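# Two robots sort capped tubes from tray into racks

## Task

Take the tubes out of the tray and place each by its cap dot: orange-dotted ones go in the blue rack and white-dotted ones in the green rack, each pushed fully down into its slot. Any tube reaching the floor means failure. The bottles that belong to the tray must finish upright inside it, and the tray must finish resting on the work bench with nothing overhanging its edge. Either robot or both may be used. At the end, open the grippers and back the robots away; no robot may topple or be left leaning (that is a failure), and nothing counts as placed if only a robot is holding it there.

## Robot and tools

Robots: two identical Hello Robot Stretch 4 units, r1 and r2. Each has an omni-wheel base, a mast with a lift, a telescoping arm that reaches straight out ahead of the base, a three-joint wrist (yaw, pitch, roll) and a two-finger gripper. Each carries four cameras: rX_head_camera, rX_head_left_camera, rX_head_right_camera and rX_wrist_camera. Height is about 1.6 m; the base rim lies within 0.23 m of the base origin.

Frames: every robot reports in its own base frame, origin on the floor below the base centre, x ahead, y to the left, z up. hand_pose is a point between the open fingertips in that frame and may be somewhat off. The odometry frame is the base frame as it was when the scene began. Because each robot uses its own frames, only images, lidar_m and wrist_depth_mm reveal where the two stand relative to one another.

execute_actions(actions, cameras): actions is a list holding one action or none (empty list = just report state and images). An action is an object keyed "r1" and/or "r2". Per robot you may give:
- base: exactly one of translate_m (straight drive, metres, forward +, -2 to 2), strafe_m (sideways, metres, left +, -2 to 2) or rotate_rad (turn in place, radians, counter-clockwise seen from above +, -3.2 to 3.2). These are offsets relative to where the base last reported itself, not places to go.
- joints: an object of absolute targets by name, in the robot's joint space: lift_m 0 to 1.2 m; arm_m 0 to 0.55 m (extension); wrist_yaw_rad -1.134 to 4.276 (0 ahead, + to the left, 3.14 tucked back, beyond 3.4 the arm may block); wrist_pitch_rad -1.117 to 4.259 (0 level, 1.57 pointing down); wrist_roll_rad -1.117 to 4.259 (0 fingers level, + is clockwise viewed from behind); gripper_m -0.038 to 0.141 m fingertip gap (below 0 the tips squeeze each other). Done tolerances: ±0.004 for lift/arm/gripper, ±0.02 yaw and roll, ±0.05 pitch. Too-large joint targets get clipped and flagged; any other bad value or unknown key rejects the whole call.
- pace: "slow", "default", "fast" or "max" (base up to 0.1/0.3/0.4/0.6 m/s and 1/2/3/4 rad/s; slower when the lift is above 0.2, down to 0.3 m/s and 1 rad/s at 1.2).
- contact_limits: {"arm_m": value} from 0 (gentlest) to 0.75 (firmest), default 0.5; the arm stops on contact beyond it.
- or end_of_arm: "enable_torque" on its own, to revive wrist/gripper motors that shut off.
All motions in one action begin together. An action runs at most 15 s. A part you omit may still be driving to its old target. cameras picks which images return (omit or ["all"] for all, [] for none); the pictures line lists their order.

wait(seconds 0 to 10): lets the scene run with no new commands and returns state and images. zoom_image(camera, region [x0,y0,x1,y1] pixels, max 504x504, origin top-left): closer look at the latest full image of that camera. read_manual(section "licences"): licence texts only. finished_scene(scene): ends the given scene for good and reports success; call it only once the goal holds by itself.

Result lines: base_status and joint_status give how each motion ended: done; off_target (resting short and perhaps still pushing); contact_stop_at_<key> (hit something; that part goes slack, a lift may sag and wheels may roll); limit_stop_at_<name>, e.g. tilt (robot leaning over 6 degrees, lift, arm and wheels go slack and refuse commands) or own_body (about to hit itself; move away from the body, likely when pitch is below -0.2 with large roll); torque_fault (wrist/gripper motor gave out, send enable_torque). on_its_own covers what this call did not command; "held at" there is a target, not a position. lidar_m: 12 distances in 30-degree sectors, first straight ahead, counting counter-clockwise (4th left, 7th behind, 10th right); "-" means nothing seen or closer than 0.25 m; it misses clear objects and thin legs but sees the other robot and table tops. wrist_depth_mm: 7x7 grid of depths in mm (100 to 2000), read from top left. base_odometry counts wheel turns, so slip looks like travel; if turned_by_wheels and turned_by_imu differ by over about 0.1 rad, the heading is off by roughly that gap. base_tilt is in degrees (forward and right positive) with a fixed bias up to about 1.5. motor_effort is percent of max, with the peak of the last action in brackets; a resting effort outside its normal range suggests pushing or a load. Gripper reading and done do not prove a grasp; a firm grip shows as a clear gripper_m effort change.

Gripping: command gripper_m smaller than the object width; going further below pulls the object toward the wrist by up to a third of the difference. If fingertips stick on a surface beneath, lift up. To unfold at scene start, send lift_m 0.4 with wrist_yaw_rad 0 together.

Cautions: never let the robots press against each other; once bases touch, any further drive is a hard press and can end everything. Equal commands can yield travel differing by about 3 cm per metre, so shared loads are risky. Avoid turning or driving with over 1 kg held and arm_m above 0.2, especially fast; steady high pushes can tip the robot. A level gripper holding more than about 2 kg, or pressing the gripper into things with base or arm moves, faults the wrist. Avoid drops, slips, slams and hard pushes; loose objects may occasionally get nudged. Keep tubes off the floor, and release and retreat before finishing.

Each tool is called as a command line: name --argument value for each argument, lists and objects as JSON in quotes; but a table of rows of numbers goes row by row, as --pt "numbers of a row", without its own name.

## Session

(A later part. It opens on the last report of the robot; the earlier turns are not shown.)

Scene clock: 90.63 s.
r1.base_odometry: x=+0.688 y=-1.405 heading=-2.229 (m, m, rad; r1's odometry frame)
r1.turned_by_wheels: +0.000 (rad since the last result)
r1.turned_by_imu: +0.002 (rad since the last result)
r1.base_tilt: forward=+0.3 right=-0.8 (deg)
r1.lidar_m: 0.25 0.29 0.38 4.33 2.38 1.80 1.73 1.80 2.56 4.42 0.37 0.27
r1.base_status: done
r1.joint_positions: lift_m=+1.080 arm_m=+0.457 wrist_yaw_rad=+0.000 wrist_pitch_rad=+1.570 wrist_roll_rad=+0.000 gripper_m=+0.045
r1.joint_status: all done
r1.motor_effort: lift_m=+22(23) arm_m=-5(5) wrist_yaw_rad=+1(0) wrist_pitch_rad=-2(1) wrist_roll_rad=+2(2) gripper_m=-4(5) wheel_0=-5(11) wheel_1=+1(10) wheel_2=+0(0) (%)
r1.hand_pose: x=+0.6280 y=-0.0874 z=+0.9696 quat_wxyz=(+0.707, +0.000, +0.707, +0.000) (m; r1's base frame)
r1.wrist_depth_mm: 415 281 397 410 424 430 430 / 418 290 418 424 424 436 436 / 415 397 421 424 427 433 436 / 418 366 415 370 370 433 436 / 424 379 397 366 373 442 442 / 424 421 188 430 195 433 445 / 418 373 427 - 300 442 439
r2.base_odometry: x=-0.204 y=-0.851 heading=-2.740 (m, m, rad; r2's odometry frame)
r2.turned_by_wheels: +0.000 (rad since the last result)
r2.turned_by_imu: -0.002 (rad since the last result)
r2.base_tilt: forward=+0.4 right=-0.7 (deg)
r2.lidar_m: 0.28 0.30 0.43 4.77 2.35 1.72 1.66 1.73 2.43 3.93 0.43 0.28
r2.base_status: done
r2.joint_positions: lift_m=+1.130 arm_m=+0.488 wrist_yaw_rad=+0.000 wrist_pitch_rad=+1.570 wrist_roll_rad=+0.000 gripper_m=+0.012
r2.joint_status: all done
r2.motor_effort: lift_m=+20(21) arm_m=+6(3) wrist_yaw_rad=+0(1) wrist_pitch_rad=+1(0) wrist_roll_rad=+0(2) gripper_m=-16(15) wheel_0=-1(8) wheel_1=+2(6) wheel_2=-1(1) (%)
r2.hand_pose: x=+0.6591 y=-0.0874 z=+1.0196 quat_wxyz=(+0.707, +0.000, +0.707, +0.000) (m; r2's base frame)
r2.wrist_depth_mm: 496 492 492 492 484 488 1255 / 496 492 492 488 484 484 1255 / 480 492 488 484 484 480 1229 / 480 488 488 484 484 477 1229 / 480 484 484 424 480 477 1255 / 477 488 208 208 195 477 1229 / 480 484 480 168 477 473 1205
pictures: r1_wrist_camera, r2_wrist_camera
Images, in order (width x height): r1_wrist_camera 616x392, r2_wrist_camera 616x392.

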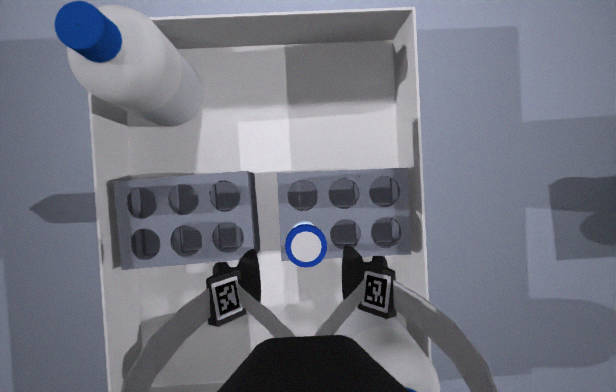

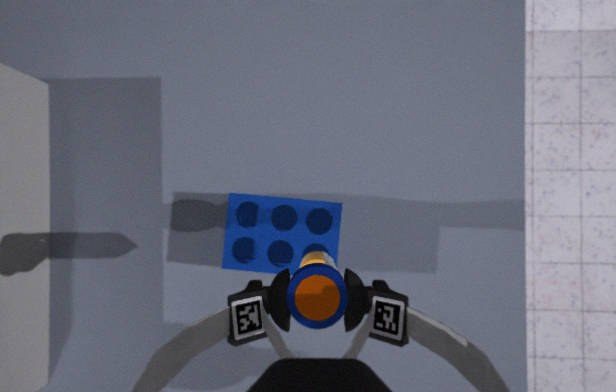

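execute_actions --actions '[{"r1":{"base":{"strafe_m":-0.004},"joints":{"arm_m":0.46,"lift_m":0.986},"pace":"slow"},"r2":{"joints":{"arm_m":0.479,"lift_m":1.045},"pace":"slow"}}]' --cameras '["r1_wrist_camera","r2_wrist_camera"]'

zoom_image --camera "r2_wrist_camera" --region '[180, 190, 420, 340]'

Scene clock: 98.77 s.
r1.base_odometry: x=+0.685 y=-1.403 heading=-2.229 (m, m, rad; r1's odometry frame)
r1.turned_by_wheels: +0.000 (rad since the last result)
r1.turned_by_imu: +0.002 (rad since the last result)
r1.base_tilt: forward=+0.2 right=-0.8 (deg)
r1.lidar_m: 0.25 0.28 0.38 4.33 2.36 1.80 1.73 1.82 2.55 4.42 0.37 0.28
r1.base_status: done
r1.joint_positions: lift_m=+0.986 arm_m=+0.459 wrist_yaw_rad=+0.000 wrist_pitch_rad=+1.570 wrist_roll_rad=+0.000 gripper_m=+0.045
r1.joint_status: all done
r1.motor_effort: lift_m=+16(20) arm_m=+5(5) wrist_yaw_rad=+0(1) wrist_pitch_rad=+0(1) wrist_roll_rad=+3(2) gripper_m=-5(5) wheel_0=+8(10) wheel_1=-3(5) wheel_2=-1(1) (%)
r1.hand_pose: x=+0.6302 y=-0.0874 z=+0.8760 quat_wxyz=(+0.707, +0.000, +0.707, +0.000) (m; r1's base frame)
r1.wrist_depth_mm: 190 243 327 330 330 336 340 / 259 283 329 332 332 342 340 / 297 329 330 332 334 340 342 / 278 271 300 276 276 343 343 / 274 271 278 273 277 342 347 / 285 330 189 214 195 343 345 / 297 330 334 - 296 343 347
r2.base_odometry: x=-0.204 y=-0.851 heading=-2.740 (m, m, rad; r2's odometry frame)
r2.turned_by_wheels: +0.000 (rad since the last result)
r2.turned_by_imu: +0.000 (rad since the last result)
r2.base_tilt: forward=+0.3 right=-0.6 (deg)
r2.lidar_m: 0.28 0.30 0.45 4.76 2.38 1.74 1.65 1.73 2.41 3.93 0.38 0.29
r2.base_status: not commanded
r2.joint_positions: lift_m=+1.045 arm_m=+0.480 wrist_yaw_rad=+0.000 wrist_pitch_rad=+1.570 wrist_roll_rad=+0.000 gripper_m=+0.012
r2.joint_status: all done
r2.motor_effort: lift_m=+16(19) arm_m=-6(5) wrist_yaw_rad=+0(0) wrist_pitch_rad=-1(0) wrist_roll_rad=+1(0) gripper_m=-15(18) wheel_0=-1(1) wheel_1=+2(2) wheel_2=-1(1) (%)
r2.hand_pose: x=+0.6511 y=-0.0874 z=+0.9349 quat_wxyz=(+0.707, +0.000, +0.707, +0.000) (m; r2's base frame)
r2.wrist_depth_mm: 410 407 404 404 399 399 1182 / 407 404 404 402 402 397 1160 / 407 402 402 399 397 397 1160 / 407 404 394 394 397 397 1138 / 404 402 368 336 394 392 1138 / 402 402 208 208 195 394 392 / 399 399 399 168 394 392 392
pictures: r1_wrist_camera, r2_wrist_camera
Images, in order (width x height): r1_wrist_camera 616x392, r2_wrist_camera 616x392.

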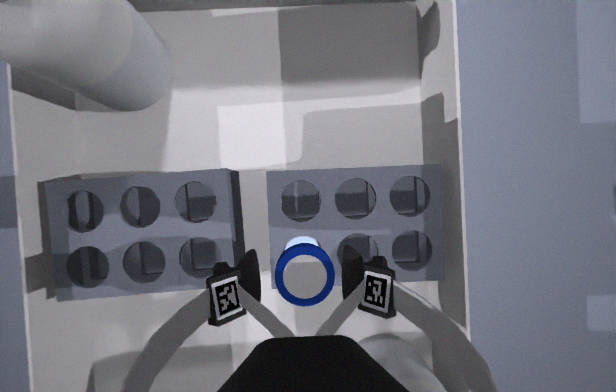

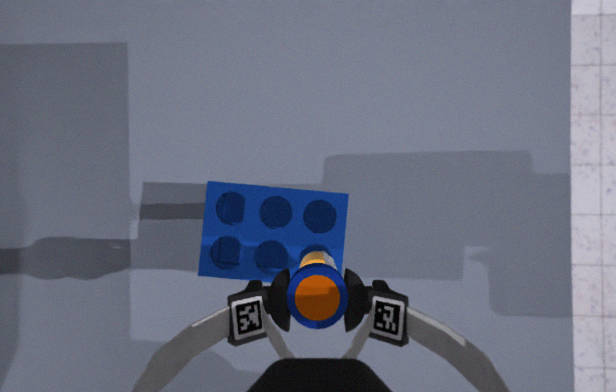

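Region (180, 190, 420, 340) of r2_wrist_camera's 616x392 image, scaled by 2.100; it fills the top 315 rows of this view, and the rest is white.

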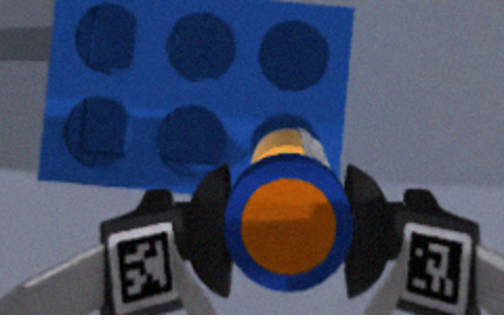

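execute_actions --actions '[{"r1":{"joints":{"gripper_m":0.012}},"r2":{"base":{"strafe_m":0.0015},"joints":{"lift_m":1.037},"pace":"slow"}}]' --cameras '[]'

execute_actions --actions '[{"r1":{"joints":{"lift_m":1.12}},"r2":{"joints":{"lift_m":0.981},"pace":"slow"}}]' --cameras '["r1_wrist_camera","r2_wrist_camera"]'

Scene clock: 104.57 s.
r1.base_odometry: x=+0.685 y=-1.403 heading=-2.229 (m, m, rad; r1's odometry frame)
r1.turned_by_wheels: +0.000 (rad since the last result)
r1.turned_by_imu: +0.001 (rad since the last result)
r1.base_tilt: forward=+0.2 right=-0.8 (deg)
r1.lidar_m: 0.26 0.26 0.37 4.34 2.36 1.78 1.74 1.83 2.55 4.42 0.37 0.28
r1.base_status: not commanded
r1.joint_positions: lift_m=+0.986 arm_m=+0.459 wrist_yaw_rad=+0.000 wrist_pitch_rad=+1.570 wrist_roll_rad=+0.000 gripper_m=+0.012
r1.joint_status: all done
r1.motor_effort: lift_m=+17(17) arm_m=+5(5) wrist_yaw_rad=+1(1) wrist_pitch_rad=-3(0) wrist_roll_rad=+2(2) gripper_m=-13(12) wheel_0=+8(8) wheel_1=-4(3) wheel_2=+0(0) (%)
r1.hand_pose: x=+0.6302 y=-0.0874 z=+0.8760 quat_wxyz=(+0.707, +0.000, +0.707, +0.000) (m; r1's base frame)
r1.wrist_depth_mm: 191 245 327 330 332 338 342 / 259 286 330 332 332 342 342 / 296 327 329 334 336 342 342 / 278 271 300 276 277 342 343 / 274 272 301 216 278 340 345 / 286 332 187 208 189 343 347 / 298 330 336 - 297 306 347
r2.base_odometry: x=-0.203 y=-0.852 heading=-2.740 (m, m, rad; r2's odometry frame)
r2.turned_by_wheels: +0.000 (rad since the last result)
r2.turned_by_imu: +0.000 (rad since the last result)
r2.base_tilt: forward=+0.2 right=-0.7 (deg)
r2.lidar_m: 0.28 0.29 0.43 4.77 2.36 1.72 1.65 1.76 2.42 3.92 0.42 0.29
r2.base_status: done
r2.joint_positions: lift_m=+1.037 arm_m=+0.480 wrist_yaw_rad=+0.000 wrist_pitch_rad=+1.570 wrist_roll_rad=+0.000 gripper_m=+0.012
r2.joint_status: all done
r2.motor_effort: lift_m=+16(16) arm_m=-6(6) wrist_yaw_rad=+1(0) wrist_pitch_rad=+1(1) wrist_roll_rad=+1(1) gripper_m=-17(16) wheel_0=-1(5) wheel_1=+0(6) wheel_2=+0(1) (%)
r2.hand_pose: x=+0.6511 y=-0.0874 z=+0.9269 quat_wxyz=(+0.707, +0.000, +0.707, +0.000) (m; r2's base frame)
r2.wrist_depth_mm: 399 399 397 394 392 392 389 / 399 399 397 392 392 392 389 / 397 397 397 392 389 389 387 / 399 394 387 384 387 387 387 / 397 392 362 330 387 387 384 / 394 392 208 208 195 384 382 / 392 392 389 168 382 382 382
pictures: none
No camera images: the call's "cameras" was empty. Leave "cameras" out to get every camera's image.

Scene clock: 106.20 s.
r1.base_odometry: x=+0.685 y=-1.403 heading=-2.229 (m, m, rad; r1's odometry frame)
r1.turned_by_wheels: +0.000 (rad since the last result)
r1.turned_by_imu: +0.001 (rad since the last result)
r1.base_tilt: forward=+0.3 right=-0.8 (deg)
r1.lidar_m: 0.25 0.27 0.38 4.35 2.37 1.79 1.74 1.82 2.53 4.42 0.36 0.27
r1.base_status: not commanded
r1.joint_positions: lift_m=+1.120 arm_m=+0.459 wrist_yaw_rad=+0.000 wrist_pitch_rad=+1.570 wrist_roll_rad=+0.000 gripper_m=+0.012
r1.joint_status: all done
r1.motor_effort: lift_m=+23(23) arm_m=+5(5) wrist_yaw_rad=+1(1) wrist_pitch_rad=-1(0) wrist_roll_rad=+2(2) gripper_m=-13(12) wheel_0=+8(8) wheel_1=-3(4) wheel_2=+0(1) (%)
r1.hand_pose: x=+0.6302 y=-0.0874 z=+1.0095 quat_wxyz=(+0.707, +0.000, +0.707, +0.000) (m; r1's base frame)
r1.wrist_depth_mm: 459 455 462 466 462 469 477 / 455 320 459 462 466 473 480 / 459 459 462 466 469 473 480 / 462 430 433 442 442 477 480 / 459 452 439 216 449 473 477 / 462 462 187 207 189 477 484 / 466 462 466 - 338 484 484
r2.base_odometry: x=-0.203 y=-0.852 heading=-2.740 (m, m, rad; r2's odometry frame)
r2.turned_by_wheels: +0.000 (rad since the last result)
r2.turned_by_imu: +0.000 (rad since the last result)
r2.base_tilt: forward=+0.3 right=-0.6 (deg)
r2.lidar_m: 0.29 0.32 0.45 4.78 2.35 1.74 1.64 1.73 2.39 3.93 0.39 0.31
r2.base_status: not commanded
r2.joint_positions: lift_m=+0.981 arm_m=+0.480 wrist_yaw_rad=+0.000 wrist_pitch_rad=+1.570 wrist_roll_rad=+0.000 gripper_m=+0.012
r2.joint_status: all done
r2.motor_effort: lift_m=+16(15) arm_m=-6(6) wrist_yaw_rad=+1(0) wrist_pitch_rad=+1(0) wrist_roll_rad=+1(0) gripper_m=-15(17) wheel_0=-1(1) wheel_1=+0(0) wheel_2=+0(0) (%)
r2.hand_pose: x=+0.6511 y=-0.0874 z=+0.8709 quat_wxyz=(+0.707, +0.000, +0.707, +0.000) (m; r2's base frame)
r2.wrist_depth_mm: 343 342 340 340 336 336 332 / 342 340 340 338 336 334 332 / 342 338 340 336 334 334 330 / 340 338 298 329 332 332 330 / 338 336 276 274 330 330 329 / 338 334 208 208 195 330 329 / 336 334 332 330 329 327 325
pictures: r1_wrist_camera, r2_wrist_camera
Images, in order (width x height): r1_wrist_camera 616x392, r2_wrist_camera 616x392.

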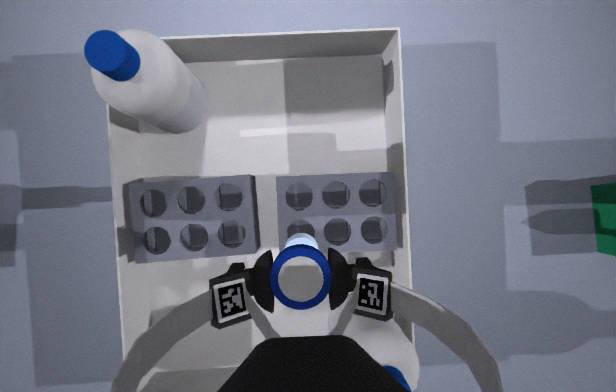

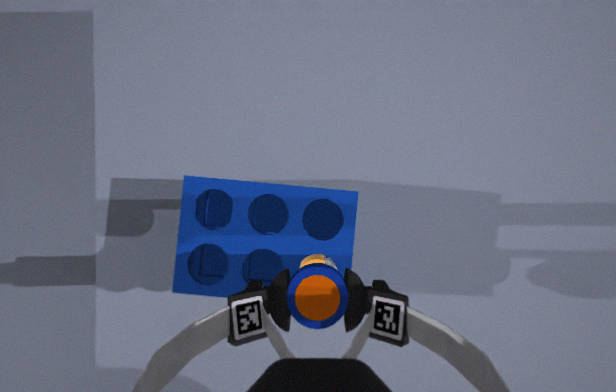

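execute_actions --actions '[{"r1":{"base":{"strafe_m":-0.397},"joints":{"arm_m":0.463}},"r2":{"joints":{"lift_m":0.976,"gripper_m":0.045}}}]' --cameras '["r1_wrist_camera","r2_wrist_camera"]'

Scene clock: 111.53 s.
r1.base_odometry: x=+0.371 y=-1.160 heading=-2.228 (m, m, rad; r1's odometry frame)
r1.turned_by_wheels: +0.000 (rad since the last result)
r1.turned_by_imu: +0.001 (rad since the last result)
r1.base_tilt: forward=+0.3 right=-0.9 (deg)
r1.lidar_m: 0.25 0.26 0.37 1.12 2.40 1.79 1.74 1.84 2.55 4.03 0.37 0.25
r1.base_status: done
r1.joint_positions: lift_m=+1.120 arm_m=+0.462 wrist_yaw_rad=+0.000 wrist_pitch_rad=+1.570 wrist_roll_rad=+0.000 gripper_m=+0.012
r1.joint_status: all done
r1.motor_effort: lift_m=+22(23) arm_m=+5(6) wrist_yaw_rad=+1(0) wrist_pitch_rad=-1(1) wrist_roll_rad=+2(2) gripper_m=-12(11) wheel_0=+3(11) wheel_1=-3(11) wheel_2=+0(0) (%)
r1.hand_pose: x=+0.6332 y=-0.0874 z=+1.0096 quat_wxyz=(+0.707, +0.000, +0.707, +0.000) (m; r1's base frame)
r1.wrist_depth_mm: 455 455 459 469 466 473 1255 / 449 462 466 466 473 477 1229 / 445 466 466 466 469 473 878 / 427 466 469 469 477 477 866 / 427 469 469 216 469 480 878 / 445 466 187 208 189 480 891 / 404 466 473 - 477 484 904
r2.base_odometry: x=-0.203 y=-0.852 heading=-2.740 (m, m, rad; r2's odometry frame)
r2.turned_by_wheels: +0.000 (rad since the last result)
r2.turned_by_imu: +0.000 (rad since the last result)
r2.base_tilt: forward=+0.3 right=-0.7 (deg)
r2.lidar_m: 0.26 0.30 0.45 4.77 2.34 1.75 1.68 1.72 2.45 3.93 0.43 0.30
r2.base_status: not commanded
r2.joint_positions: lift_m=+0.976 arm_m=+0.480 wrist_yaw_rad=+0.000 wrist_pitch_rad=+1.570 wrist_roll_rad=+0.000 gripper_m=+0.045
r2.joint_status: all done
r2.motor_effort: lift_m=+15(14) arm_m=-6(6) wrist_yaw_rad=-1(1) wrist_pitch_rad=+1(2) wrist_roll_rad=+0(1) gripper_m=-5(15) wheel_0=-1(1) wheel_1=+0(0) wheel_2=+0(0) (%)
r2.hand_pose: x=+0.6511 y=-0.0874 z=+0.8660 quat_wxyz=(+0.707, +0.000, +0.707, +0.000) (m; r2's base frame)
r2.wrist_depth_mm: 338 336 334 332 332 329 327 / 336 336 334 332 330 329 329 / 338 334 332 330 329 329 325 / 334 334 298 325 329 327 325 / 332 330 270 268 327 325 324 / 332 329 208 207 199 324 324 / 330 329 329 147 325 322 322
pictures: r1_wrist_camera, r2_wrist_camera
Images, in order (width x height): r1_wrist_camera 616x392, r2_wrist_camera 616x392.

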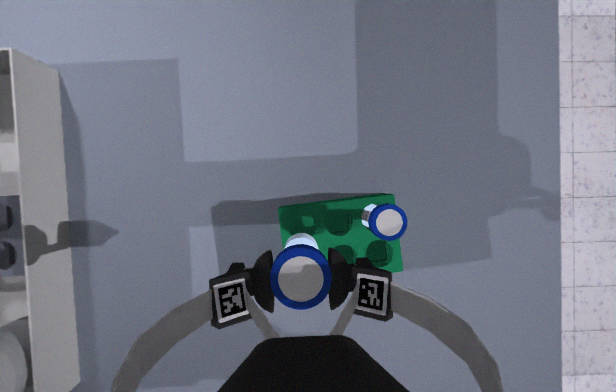

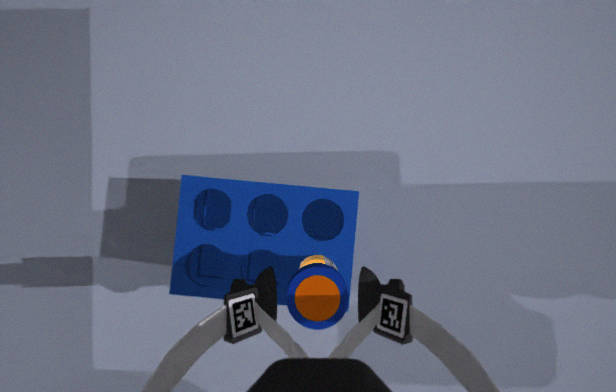

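zoom_image --camera "r1_wrist_camera" --region '[240, 170, 440, 310]'

Region (240, 170, 440, 310) of r1_wrist_camera's 616x392 image, scaled by 2.520; it fills the top 353 rows of this view, and the rest is white.

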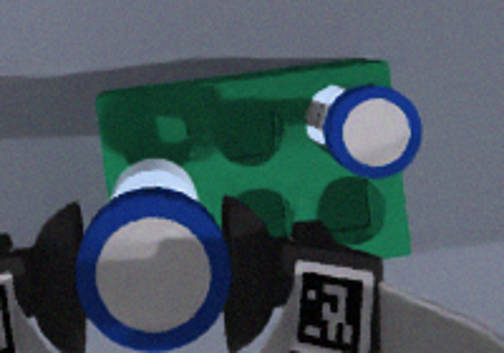

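execute_actions --actions '[{"r1":{"joints":{"arm_m":0.471,"lift_m":1.05}},"r2":{"joints":{"lift_m":1.06}}}]' --cameras '["r1_wrist_camera"]'

zoom_image --camera "r1_wrist_camera" --region '[240, 170, 440, 310]'

Scene clock: 118.33 s.
r1.base_odometry: x=+0.371 y=-1.160 heading=-2.228 (m, m, rad; r1's odometry frame)
r1.turned_by_wheels: +0.000 (rad since the last result)
r1.turned_by_imu: +0.001 (rad since the last result)
r1.base_tilt: forward=+0.3 right=-0.8 (deg)
r1.lidar_m: 0.25 0.26 0.37 1.14 2.37 1.81 1.75 1.85 2.57 4.03 0.35 0.26
r1.base_status: not commanded
r1.joint_positions: lift_m=+1.050 arm_m=+0.470 wrist_yaw_rad=+0.000 wrist_pitch_rad=+1.570 wrist_roll_rad=+0.000 gripper_m=+0.012
r1.joint_status: all done
r1.motor_effort: lift_m=+17(22) arm_m=+5(6) wrist_yaw_rad=+1(1) wrist_pitch_rad=+0(3) wrist_roll_rad=+2(3) gripper_m=-13(13) wheel_0=+3(3) wheel_1=-2(2) wheel_2=+0(0) (%)
r1.hand_pose: x=+0.6412 y=-0.0874 z=+0.9399 quat_wxyz=(+0.707, +0.000, +0.707, +0.000) (m; r1's base frame)
r1.wrist_depth_mm: 387 392 394 399 397 402 407 / 389 389 397 397 402 402 407 / 387 392 397 399 399 407 410 / 394 397 397 402 402 407 410 / 394 394 399 216 342 410 410 / 394 397 187 208 189 407 413 / 397 397 402 - 407 407 413
r2.base_odometry: x=-0.203 y=-0.852 heading=-2.740 (m, m, rad; r2's odometry frame)
r2.turned_by_wheels: +0.000 (rad since the last result)
r2.turned_by_imu: +0.000 (rad since the last result)
r2.base_tilt: forward=+0.2 right=-0.8 (deg)
r2.lidar_m: 0.26 0.30 0.44 4.76 2.35 1.74 1.67 1.72 2.43 3.93 0.40 0.30
r2.base_status: not commanded
r2.joint_positions: lift_m=+1.060 arm_m=+0.480 wrist_yaw_rad=+0.000 wrist_pitch_rad=+1.570 wrist_roll_rad=+0.000 gripper_m=+0.045
r2.joint_status: all done
r2.motor_effort: lift_m=+20(21) arm_m=-6(6) wrist_yaw_rad=+2(1) wrist_pitch_rad=+1(3) wrist_roll_rad=+1(1) gripper_m=-4(5) wheel_0=-1(1) wheel_1=+0(0) wheel_2=+0(0) (%)
r2.hand_pose: x=+0.6511 y=-0.0874 z=+0.9495 quat_wxyz=(+0.707, +0.000, +0.707, +0.000) (m; r2's base frame)
r2.wrist_depth_mm: 424 421 421 418 418 415 1182 / 424 421 421 415 415 413 1182 / 421 421 418 415 413 413 1182 / 418 418 413 407 410 410 1160 / 418 418 384 353 410 410 1160 / 415 415 208 413 199 407 1160 / 418 413 410 147 407 404 1138
pictures: r1_wrist_camera
Images, in order (width x height): r1_wrist_camera 616x392.

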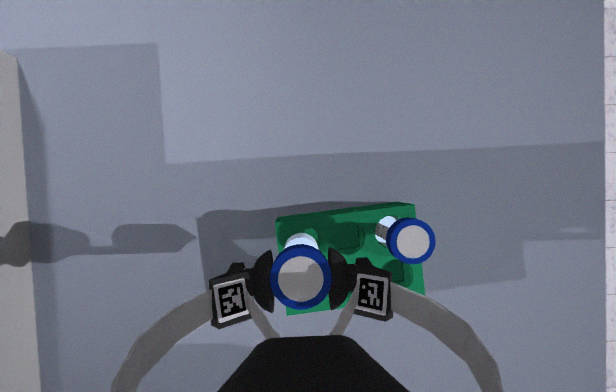

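Region (240, 170, 440, 310) of r1_wrist_camera's 616x392 image, scaled by 2.520; it fills the top 353 rows of this view, and the rest is white.

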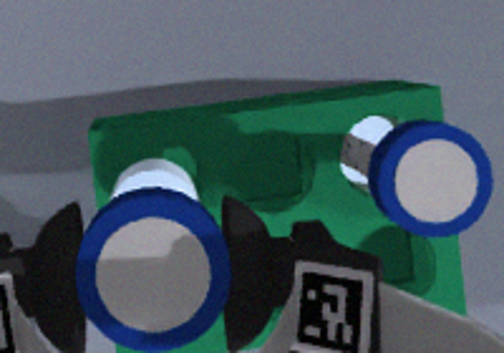

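execute_actions --actions '[{"r1":{"base":{"strafe_m":-0.004},"joints":{"arm_m":0.473,"lift_m":1.04},"pace":"slow"},"r2":{"joints":{"arm_m":0.25},"pace":"fast"}}]' --cameras '["r1_wrist_camera"]'

zoom_image --camera "r1_wrist_camera" --region '[240, 170, 440, 310]'

Scene clock: 127.07 s.
r1.base_odometry: x=+0.368 y=-1.158 heading=-2.228 (m, m, rad; r1's odometry frame)
r1.turned_by_wheels: +0.000 (rad since the last result)
r1.turned_by_imu: +0.002 (rad since the last result)
r1.base_tilt: forward=+0.3 right=-0.8 (deg)
r1.lidar_m: 0.25 0.26 0.35 1.12 2.39 1.82 1.73 1.84 2.57 4.01 0.35 0.26
r1.base_status: done
r1.joint_positions: lift_m=+1.040 arm_m=+0.472 wrist_yaw_rad=+0.000 wrist_pitch_rad=+1.570 wrist_roll_rad=+0.000 gripper_m=+0.012
r1.joint_status: all done
r1.motor_effort: lift_m=+17(16) arm_m=+5(5) wrist_yaw_rad=+2(1) wrist_pitch_rad=-3(2) wrist_roll_rad=+2(2) gripper_m=-13(13) wheel_0=+6(8) wheel_1=-6(7) wheel_2=+0(2) (%)
r1.hand_pose: x=+0.6431 y=-0.0874 z=+0.9300 quat_wxyz=(+0.707, +0.000, +0.707, +0.000) (m; r1's base frame)
r1.wrist_depth_mm: 377 379 384 387 389 392 392 / 377 379 384 387 389 394 397 / 377 387 387 387 392 397 399 / 382 384 389 392 392 397 399 / 382 384 389 216 273 397 402 / 384 384 187 208 189 394 404 / 384 387 392 - 394 399 402
r2.base_odometry: x=-0.203 y=-0.852 heading=-2.740 (m, m, rad; r2's odometry frame)
r2.turned_by_wheels: +0.000 (rad since the last result)
r2.turned_by_imu: +0.000 (rad since the last result)
r2.base_tilt: forward=+0.3 right=-0.6 (deg)
r2.lidar_m: 0.26 0.32 0.44 4.78 2.38 1.70 1.65 1.74 2.40 3.92 0.43 0.30
r2.base_status: not commanded
r2.joint_positions: lift_m=+1.060 arm_m=+0.251 wrist_yaw_rad=+0.000 wrist_pitch_rad=+1.570 wrist_roll_rad=+0.000 gripper_m=+0.045
r2.joint_status: all done
r2.motor_effort: lift_m=+21(21) arm_m=-6(4) wrist_yaw_rad=+1(1) wrist_pitch_rad=-2(0) wrist_roll_rad=+1(1) gripper_m=-5(4) wheel_0=-1(1) wheel_1=+0(0) wheel_2=+0(0) (%)
r2.hand_pose: x=+0.4220 y=-0.0874 z=+0.9495 quat_wxyz=(+0.707, +0.000, +0.707, +0.000) (m; r2's base frame)
r2.wrist_depth_mm: 427 424 389 359 418 413 1182 / 424 421 418 418 415 413 1182 / 421 418 418 415 413 413 1160 / 421 418 415 415 413 410 1182 / 418 415 415 413 413 413 1182 / 418 415 208 410 200 410 1160 / 1182 415 410 147 407 404 1160
pictures: r1_wrist_camera
Images, in order (width x height): r1_wrist_camera 616x392.

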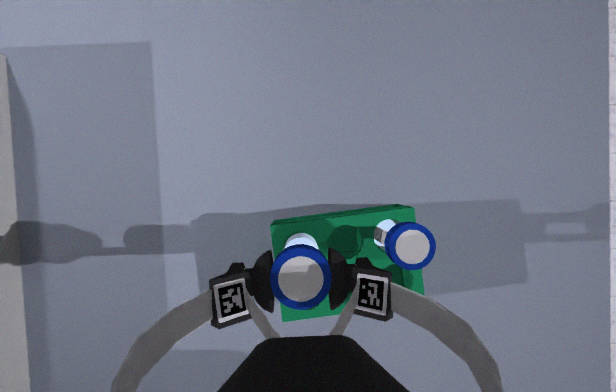

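Region (240, 170, 440, 310) of r1_wrist_camera's 616x392 image, scaled by 2.520; it fills the top 353 rows of this view, and the rest is white.

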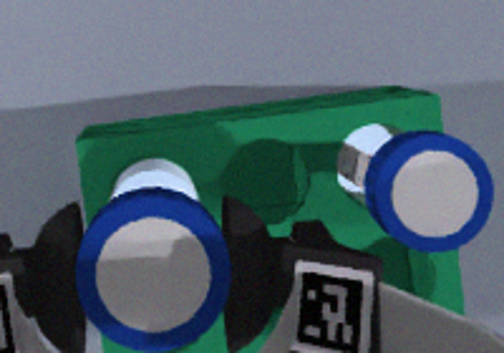

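execute_actions --actions '[{"r1":{"joints":{"arm_m":0.468},"pace":"slow"},"r2":{"joints":{"arm_m":0.1},"pace":"fast"}}]' --cameras '[]'

execute_actions --actions '[{"r1":{"joints":{"lift_m":0.983},"pace":"slow"},"r2":{"base":{"translate_m":-0.2}}}]' --cameras '["r1_wrist_camera"]'

Scene clock: 133.20 s.
r1.base_odometry: x=+0.368 y=-1.158 heading=-2.228 (m, m, rad; r1's odometry frame)
r1.turned_by_wheels: +0.000 (rad since the last result)
r1.turned_by_imu: +0.001 (rad since the last result)
r1.base_tilt: forward=+0.2 right=-0.8 (deg)
r1.lidar_m: 0.25 0.26 0.38 1.13 2.41 1.82 1.74 1.82 2.59 4.01 0.36 0.26
r1.base_status: not commanded
r1.joint_positions: lift_m=+1.040 arm_m=+0.469 wrist_yaw_rad=+0.000 wrist_pitch_rad=+1.570 wrist_roll_rad=+0.000 gripper_m=+0.012
r1.joint_status: all done
r1.motor_effort: lift_m=+17(17) arm_m=-5(6) wrist_yaw_rad=+1(1) wrist_pitch_rad=-1(1) wrist_roll_rad=+1(2) gripper_m=-13(12) wheel_0=+6(6) wheel_1=-5(5) wheel_2=+0(0) (%)
r1.hand_pose: x=+0.6400 y=-0.0874 z=+0.9300 quat_wxyz=(+0.707, +0.000, +0.707, +0.000) (m; r1's base frame)
r1.wrist_depth_mm: 377 382 384 389 389 392 392 / 379 382 384 389 389 392 397 / 382 382 387 389 392 397 397 / 382 384 387 389 392 394 399 / 382 387 387 217 291 397 402 / 384 387 187 208 188 397 402 / 387 387 394 - 394 397 399
r2.base_odometry: x=-0.203 y=-0.852 heading=-2.740 (m, m, rad; r2's odometry frame)
r2.turned_by_wheels: +0.000 (rad since the last result)
r2.turned_by_imu: +0.000 (rad since the last result)
r2.base_tilt: forward=+0.2 right=-0.7 (deg)
r2.lidar_m: 0.28 0.31 0.42 4.77 2.36 1.73 1.65 1.71 2.43 3.93 0.42 0.31
r2.base_status: not commanded
r2.joint_positions: lift_m=+1.060 arm_m=+0.101 wrist_yaw_rad=+0.000 wrist_pitch_rad=+1.570 wrist_roll_rad=+0.000 gripper_m=+0.045
r2.joint_status: all done
r2.motor_effort: lift_m=+21(21) arm_m=-6(7) wrist_yaw_rad=+2(1) wrist_pitch_rad=+0(1) wrist_roll_rad=+1(1) gripper_m=-4(4) wheel_0=-1(1) wheel_1=+0(0) wheel_2=+0(0) (%)
r2.hand_pose: x=+0.2720 y=-0.0874 z=+0.9495 quat_wxyz=(+0.707, +0.000, +0.707, +0.000) (m; r2's base frame)
r2.wrist_depth_mm: 427 424 421 421 418 415 1182 / 421 421 418 418 415 415 1182 / 424 421 415 415 413 413 1160 / 421 418 418 415 413 410 1138 / 1205 1182 1205 1182 1182 1160 1182 / 1205 1182 208 960 199 1160 1160 / 1182 1205 960 147 1160 1160 1160
pictures: none
No camera images: the call's "cameras" was empty. Leave "cameras" out to get every camera's image.

Scene clock: 135.27 s.
r1.base_odometry: x=+0.368 y=-1.158 heading=-2.228 (m, m, rad; r1's odometry frame)
r1.turned_by_wheels: +0.000 (rad since the last result)
r1.turned_by_imu: +0.001 (rad since the last result)
r1.base_tilt: forward=+0.3 right=-0.9 (deg)
r1.lidar_m: 0.25 0.26 0.37 1.14 2.39 1.79 1.74 1.84 2.57 4.02 0.35 0.25
r1.base_status: not commanded
r1.joint_positions: lift_m=+0.983 arm_m=+0.469 wrist_yaw_rad=+0.000 wrist_pitch_rad=+1.570 wrist_roll_rad=+0.000 gripper_m=+0.012
r1.joint_status: all done
r1.motor_effort: lift_m=+17(21) arm_m=-6(5) wrist_yaw_rad=+1(1) wrist_pitch_rad=-2(2) wrist_roll_rad=+2(2) gripper_m=-12(13) wheel_0=+6(6) wheel_1=-5(6) wheel_2=-1(0) (%)
r1.hand_pose: x=+0.6400 y=-0.0874 z=+0.8730 quat_wxyz=(+0.707, +0.000, +0.707, +0.000) (m; r1's base frame)
r1.wrist_depth_mm: 322 325 327 330 332 332 338 / 324 325 329 330 332 336 336 / 325 329 329 332 334 338 338 / 327 327 332 332 336 340 343 / 325 329 332 217 235 340 342 / 327 330 187 208 188 342 342 / 329 329 334 - 340 342 343
r2.base_odometry: x=-0.019 y=-0.774 heading=-2.741 (m, m, rad; r2's odometry frame)
r2.turned_by_wheels: +0.000 (rad since the last result)
r2.turned_by_imu: +0.001 (rad since the last result)
r2.base_tilt: forward=+0.3 right=-0.8 (deg)
r2.lidar_m: 0.47 0.51 0.74 4.74 2.07 1.53 1.46 1.53 2.16 3.91 4.08 0.51
r2.base_status: done
r2.joint_positions: lift_m=+1.060 arm_m=+0.101 wrist_yaw_rad=+0.000 wrist_pitch_rad=+1.570 wrist_roll_rad=+0.000 gripper_m=+0.045
r2.joint_status: not commanded
r2.motor_effort: lift_m=+20(20) arm_m=-5(5) wrist_yaw_rad=+1(1) wrist_pitch_rad=+2(1) wrist_roll_rad=+0(1) gripper_m=-5(4) wheel_0=-1(6) wheel_1=-1(4) wheel_2=-1(9) (%)
r2.hand_pose: x=+0.2720 y=-0.0874 z=+0.9495 quat_wxyz=(+0.707, +0.000, +0.707, +0.000) (m; r2's base frame)
r2.wrist_depth_mm: 424 424 421 421 415 415 1182 / 1205 1182 1182 1182 1205 1182 1160 / 1205 1205 1205 1182 1182 1182 1182 / 1205 1205 1182 1205 1182 1182 1182 / 1205 1182 1205 1160 1182 1182 1182 / 1182 1182 208 960 199 1160 1160 / 1205 1182 960 147 1160 1182 1160
pictures: r1_wrist_camera
Images, in order (width x height): r1_wrist_camera 616x392.

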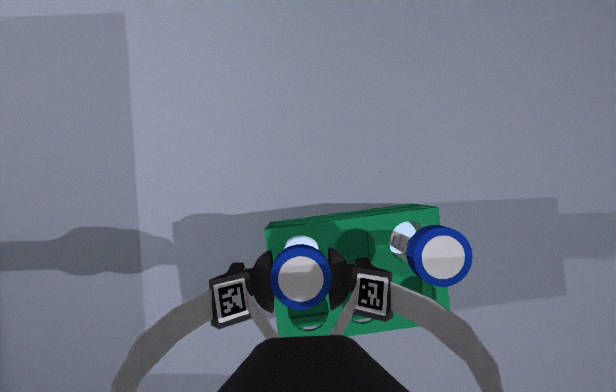

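execute_actions --actions '[{"r1":{"joints":{"lift_m":0.978,"gripper_m":0.043}}}]' --cameras '["r1_wrist_camera"]'

execute_actions --actions '[{"r1":{"joints":{"lift_m":1.06},"pace":"fast"}}]' --cameras '[]'

execute_actions --actions '[{"r1":{"base":{"translate_m":-0.2},"joints":{"arm_m":0.1},"pace":"fast"}}]' --cameras '["r1_head_left_camera","r2_head_left_camera"]'

Scene clock: 143.23 s.
r1.base_odometry: x=+0.368 y=-1.158 heading=-2.228 (m, m, rad; r1's odometry frame)
r1.turned_by_wheels: +0.000 (rad since the last result)
r1.turned_by_imu: +0.001 (rad since the last result)
r1.base_tilt: forward=+0.2 right=-0.8 (deg)
r1.lidar_m: 0.25 0.26 0.37 1.13 2.39 1.81 1.76 1.85 2.57 4.01 0.36 0.25
r1.base_status: not commanded
r1.joint_positions: lift_m=+0.978 arm_m=+0.469 wrist_yaw_rad=+0.000 wrist_pitch_rad=+1.570 wrist_roll_rad=+0.000 gripper_m=+0.043
r1.joint_status: all done
r1.motor_effort: lift_m=+17(17) arm_m=-5(5) wrist_yaw_rad=+1(1) wrist_pitch_rad=-1(2) wrist_roll_rad=+2(3) gripper_m=-4(11) wheel_0=+7(6) wheel_1=-5(5) wheel_2=+0(0) (%)
r1.hand_pose: x=+0.6400 y=-0.0874 z=+0.8680 quat_wxyz=(+0.707, +0.000, +0.707, +0.000) (m; r1's base frame)
r1.wrist_depth_mm: 315 322 324 324 329 329 332 / 322 322 325 325 329 330 334 / 320 322 325 327 329 330 334 / 320 325 327 329 330 332 336 / 322 324 327 268 263 336 340 / 322 327 191 211 193 336 338 / 324 327 329 - 334 336 342
r2.base_odometry: x=-0.019 y=-0.774 heading=-2.741 (m, m, rad; r2's odometry frame)
r2.turned_by_wheels: +0.000 (rad since the last result)
r2.turned_by_imu: +0.000 (rad since the last result)
r2.base_tilt: forward=+0.3 right=-0.6 (deg)
r2.lidar_m: 0.44 0.50 0.73 4.77 2.04 1.50 1.45 1.49 2.11 3.92 4.08 0.51
r2.base_status: not commanded
r2.joint_positions: lift_m=+1.060 arm_m=+0.101 wrist_yaw_rad=+0.000 wrist_pitch_rad=+1.570 wrist_roll_rad=+0.000 gripper_m=+0.045
r2.joint_status: not commanded
r2.motor_effort: lift_m=+21(21) arm_m=-5(5) wrist_yaw_rad=+0(1) wrist_pitch_rad=+0(0) wrist_roll_rad=+1(1) gripper_m=-5(4) wheel_0=-1(1) wheel_1=-2(2) wheel_2=+0(0) (%)
r2.hand_pose: x=+0.2720 y=-0.0874 z=+0.9495 quat_wxyz=(+0.707, +0.000, +0.707, +0.000) (m; r2's base frame)
r2.wrist_depth_mm: 424 424 421 418 418 415 1182 / 1205 1205 1205 1205 1205 1182 1182 / 1205 1205 1205 1182 1205 1160 1160 / 1182 1182 1182 1182 1182 1182 1160 / 1182 1205 1205 1182 1182 1160 1182 / 1182 1182 208 960 199 1160 1160 / 1182 1182 976 147 1160 1160 1160
pictures: r1_wrist_camera
Images, in order (width x height): r1_wrist_camera 616x392.

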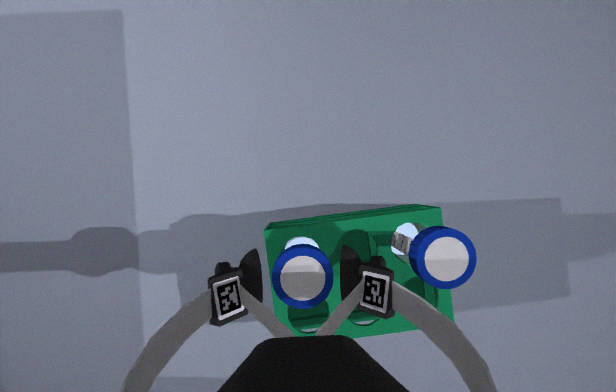

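Scene clock: 144.33 s.
r1.base_odometry: x=+0.368 y=-1.158 heading=-2.228 (m, m, rad; r1's odometry frame)
r1.turned_by_wheels: +0.000 (rad since the last result)
r1.turned_by_imu: +0.000 (rad since the last result)
r1.base_tilt: forward=+0.2 right=-0.8 (deg)
r1.lidar_m: 0.25 0.27 0.37 1.15 2.38 1.81 1.73 1.85 2.55 4.01 0.35 0.25
r1.base_status: not commanded
r1.joint_positions: lift_m=+1.060 arm_m=+0.469 wrist_yaw_rad=+0.000 wrist_pitch_rad=+1.570 wrist_roll_rad=+0.000 gripper_m=+0.043
r1.joint_status: all done
r1.motor_effort: lift_m=+23(23) arm_m=-5(5) wrist_yaw_rad=+1(0) wrist_pitch_rad=-2(1) wrist_roll_rad=+2(2) gripper_m=-5(4) wheel_0=+6(6) wheel_1=-6(5) wheel_2=+0(0) (%)
r1.hand_pose: x=+0.6400 y=-0.0874 z=+0.9495 quat_wxyz=(+0.707, +0.000, +0.707, +0.000) (m; r1's base frame)
r1.wrist_depth_mm: 397 399 404 407 407 413 413 / 397 402 404 407 410 413 418 / 397 404 404 410 415 415 415 / 402 404 407 410 413 418 421 / 402 407 407 349 347 418 418 / 402 407 190 353 193 418 424 / 404 410 413 - 418 418 424
r2.base_odometry: x=-0.019 y=-0.774 heading=-2.741 (m, m, rad; r2's odometry frame)
r2.turned_by_wheels: +0.000 (rad since the last result)
r2.turned_by_imu: +0.000 (rad since the last result)
r2.base_tilt: forward=+0.2 right=-0.7 (deg)
r2.lidar_m: 0.47 0.49 0.73 4.77 2.11 1.54 1.45 1.54 2.13 3.93 4.12 0.50
r2.base_status: not commanded
r2.joint_positions: lift_m=+1.060 arm_m=+0.101 wrist_yaw_rad=+0.000 wrist_pitch_rad=+1.570 wrist_roll_rad=+0.000 gripper_m=+0.045
r2.joint_status: not commanded
r2.motor_effort: lift_m=+21(21) arm_m=-5(5) wrist_yaw_rad=-1(0) wrist_pitch_rad=+1(1) wrist_roll_rad=+0(1) gripper_m=-4(5) wheel_0=-1(1) wheel_1=-2(2) wheel_2=+0(0) (%)
r2.hand_pose: x=+0.2720 y=-0.0874 z=+0.9495 quat_wxyz=(+0.707, +0.000, +0.707, +0.000) (m; r2's base frame)
r2.wrist_depth_mm: 427 424 421 418 415 413 1182 / 1229 1205 1205 1182 1182 1182 1182 / 1205 1182 1205 1182 1182 1182 1182 / 1205 1205 1205 1182 1205 1182 1160 / 1205 1205 1205 1182 1205 1182 1160 / 1182 1182 208 960 198 1160 1160 / 1205 1182 976 147 1160 1160 1182
pictures: none
No camera images: the call's "cameras" was empty. Leave "cameras" out to get every camera's image.

Scene clock: 146.30 s.
r1.base_odometry: x=+0.490 y=-1.000 heading=-2.229 (m, m, rad; r1's odometry frame)
r1.turned_by_wheels: +0.000 (rad since the last result)
r1.turned_by_imu: +0.000 (rad since the last result)
r1.base_tilt: forward=+0.3 right=-0.9 (deg)
r1.lidar_m: 0.44 0.46 0.65 4.75 2.10 1.61 1.54 1.62 2.26 4.02 4.20 0.47
r1.base_status: done
r1.joint_positions: lift_m=+1.060 arm_m=+0.101 wrist_yaw_rad=+0.000 wrist_pitch_rad=+1.570 wrist_roll_rad=+0.000 gripper_m=+0.043
r1.joint_status: all done
r1.motor_effort: lift_m=+23(23) arm_m=-5(7) wrist_yaw_rad=+2(2) wrist_pitch_rad=-3(3) wrist_roll_rad=+2(2) gripper_m=-4(5) wheel_0=-5(12) wheel_1=-3(7) wheel_2=+2(13) (%)
r1.hand_pose: x=+0.2719 y=-0.0874 z=+0.9495 quat_wxyz=(+0.707, +0.000, +0.707, +0.000) (m; r1's base frame)
r1.wrist_depth_mm: 397 402 407 410 407 413 413 / 418 421 1160 1160 732 647 1182 / 1160 1160 1182 1160 1160 1182 1205 / 1138 1160 1160 1160 1160 1182 1205 / 1138 1160 1160 960 1182 1205 1205 / 1118 1138 190 960 194 1205 1205 / 1160 1182 976 - 1205 1255 1229
r2.base_odometry: x=-0.019 y=-0.774 heading=-2.741 (m, m, rad; r2's odometry frame)
r2.turned_by_wheels: +0.000 (rad since the last result)
r2.turned_by_imu: +0.000 (rad since the last result)
r2.base_tilt: forward=+0.3 right=-0.8 (deg)
r2.lidar_m: 0.47 0.50 0.73 4.76 2.08 1.51 1.47 1.54 2.13 3.91 4.12 0.52
r2.base_status: not commanded
r2.joint_positions: lift_m=+1.060 arm_m=+0.101 wrist_yaw_rad=+0.000 wrist_pitch_rad=+1.570 wrist_roll_rad=+0.000 gripper_m=+0.045
r2.joint_status: not commanded
r2.motor_effort: lift_m=+21(21) arm_m=-5(5) wrist_yaw_rad=+0(4) wrist_pitch_rad=+0(1) wrist_roll_rad=+1(1) gripper_m=-4(5) wheel_0=-1(1) wheel_1=-1(2) wheel_2=+0(0) (%)
r2.hand_pose: x=+0.2720 y=-0.0874 z=+0.9495 quat_wxyz=(+0.707, +0.000, +0.707, +0.000) (m; r2's base frame)
r2.wrist_depth_mm: 424 424 421 418 418 415 1182 / 1205 1229 1182 1205 1182 1160 1160 / 1229 1205 1182 1205 1182 1182 1182 / 1205 1205 1205 1182 1160 1160 1182 / 1205 1205 1182 1182 1182 1182 1160 / 1182 1205 208 946 198 1160 1160 / 1205 1182 960 147 1182 1160 1160
pictures: r1_head_left_camera, r2_head_left_camera
Images, in order (width x height): r1_head_left_camera 420x672, r2_head_left_camera 420x672.

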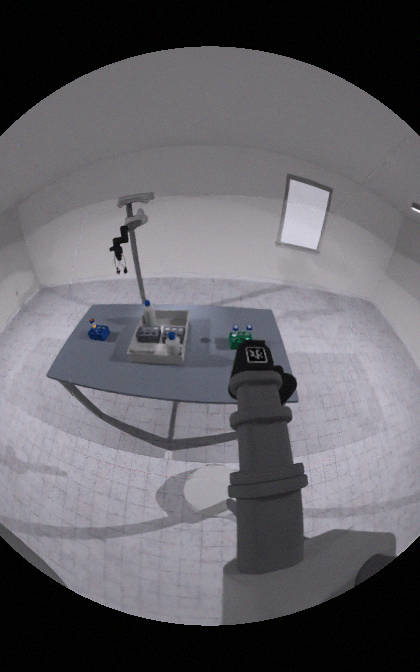

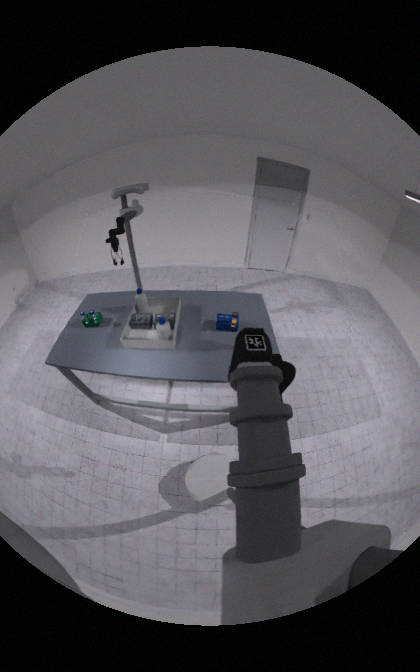

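finished_scene --scene 2

The scene is finished: the task was done.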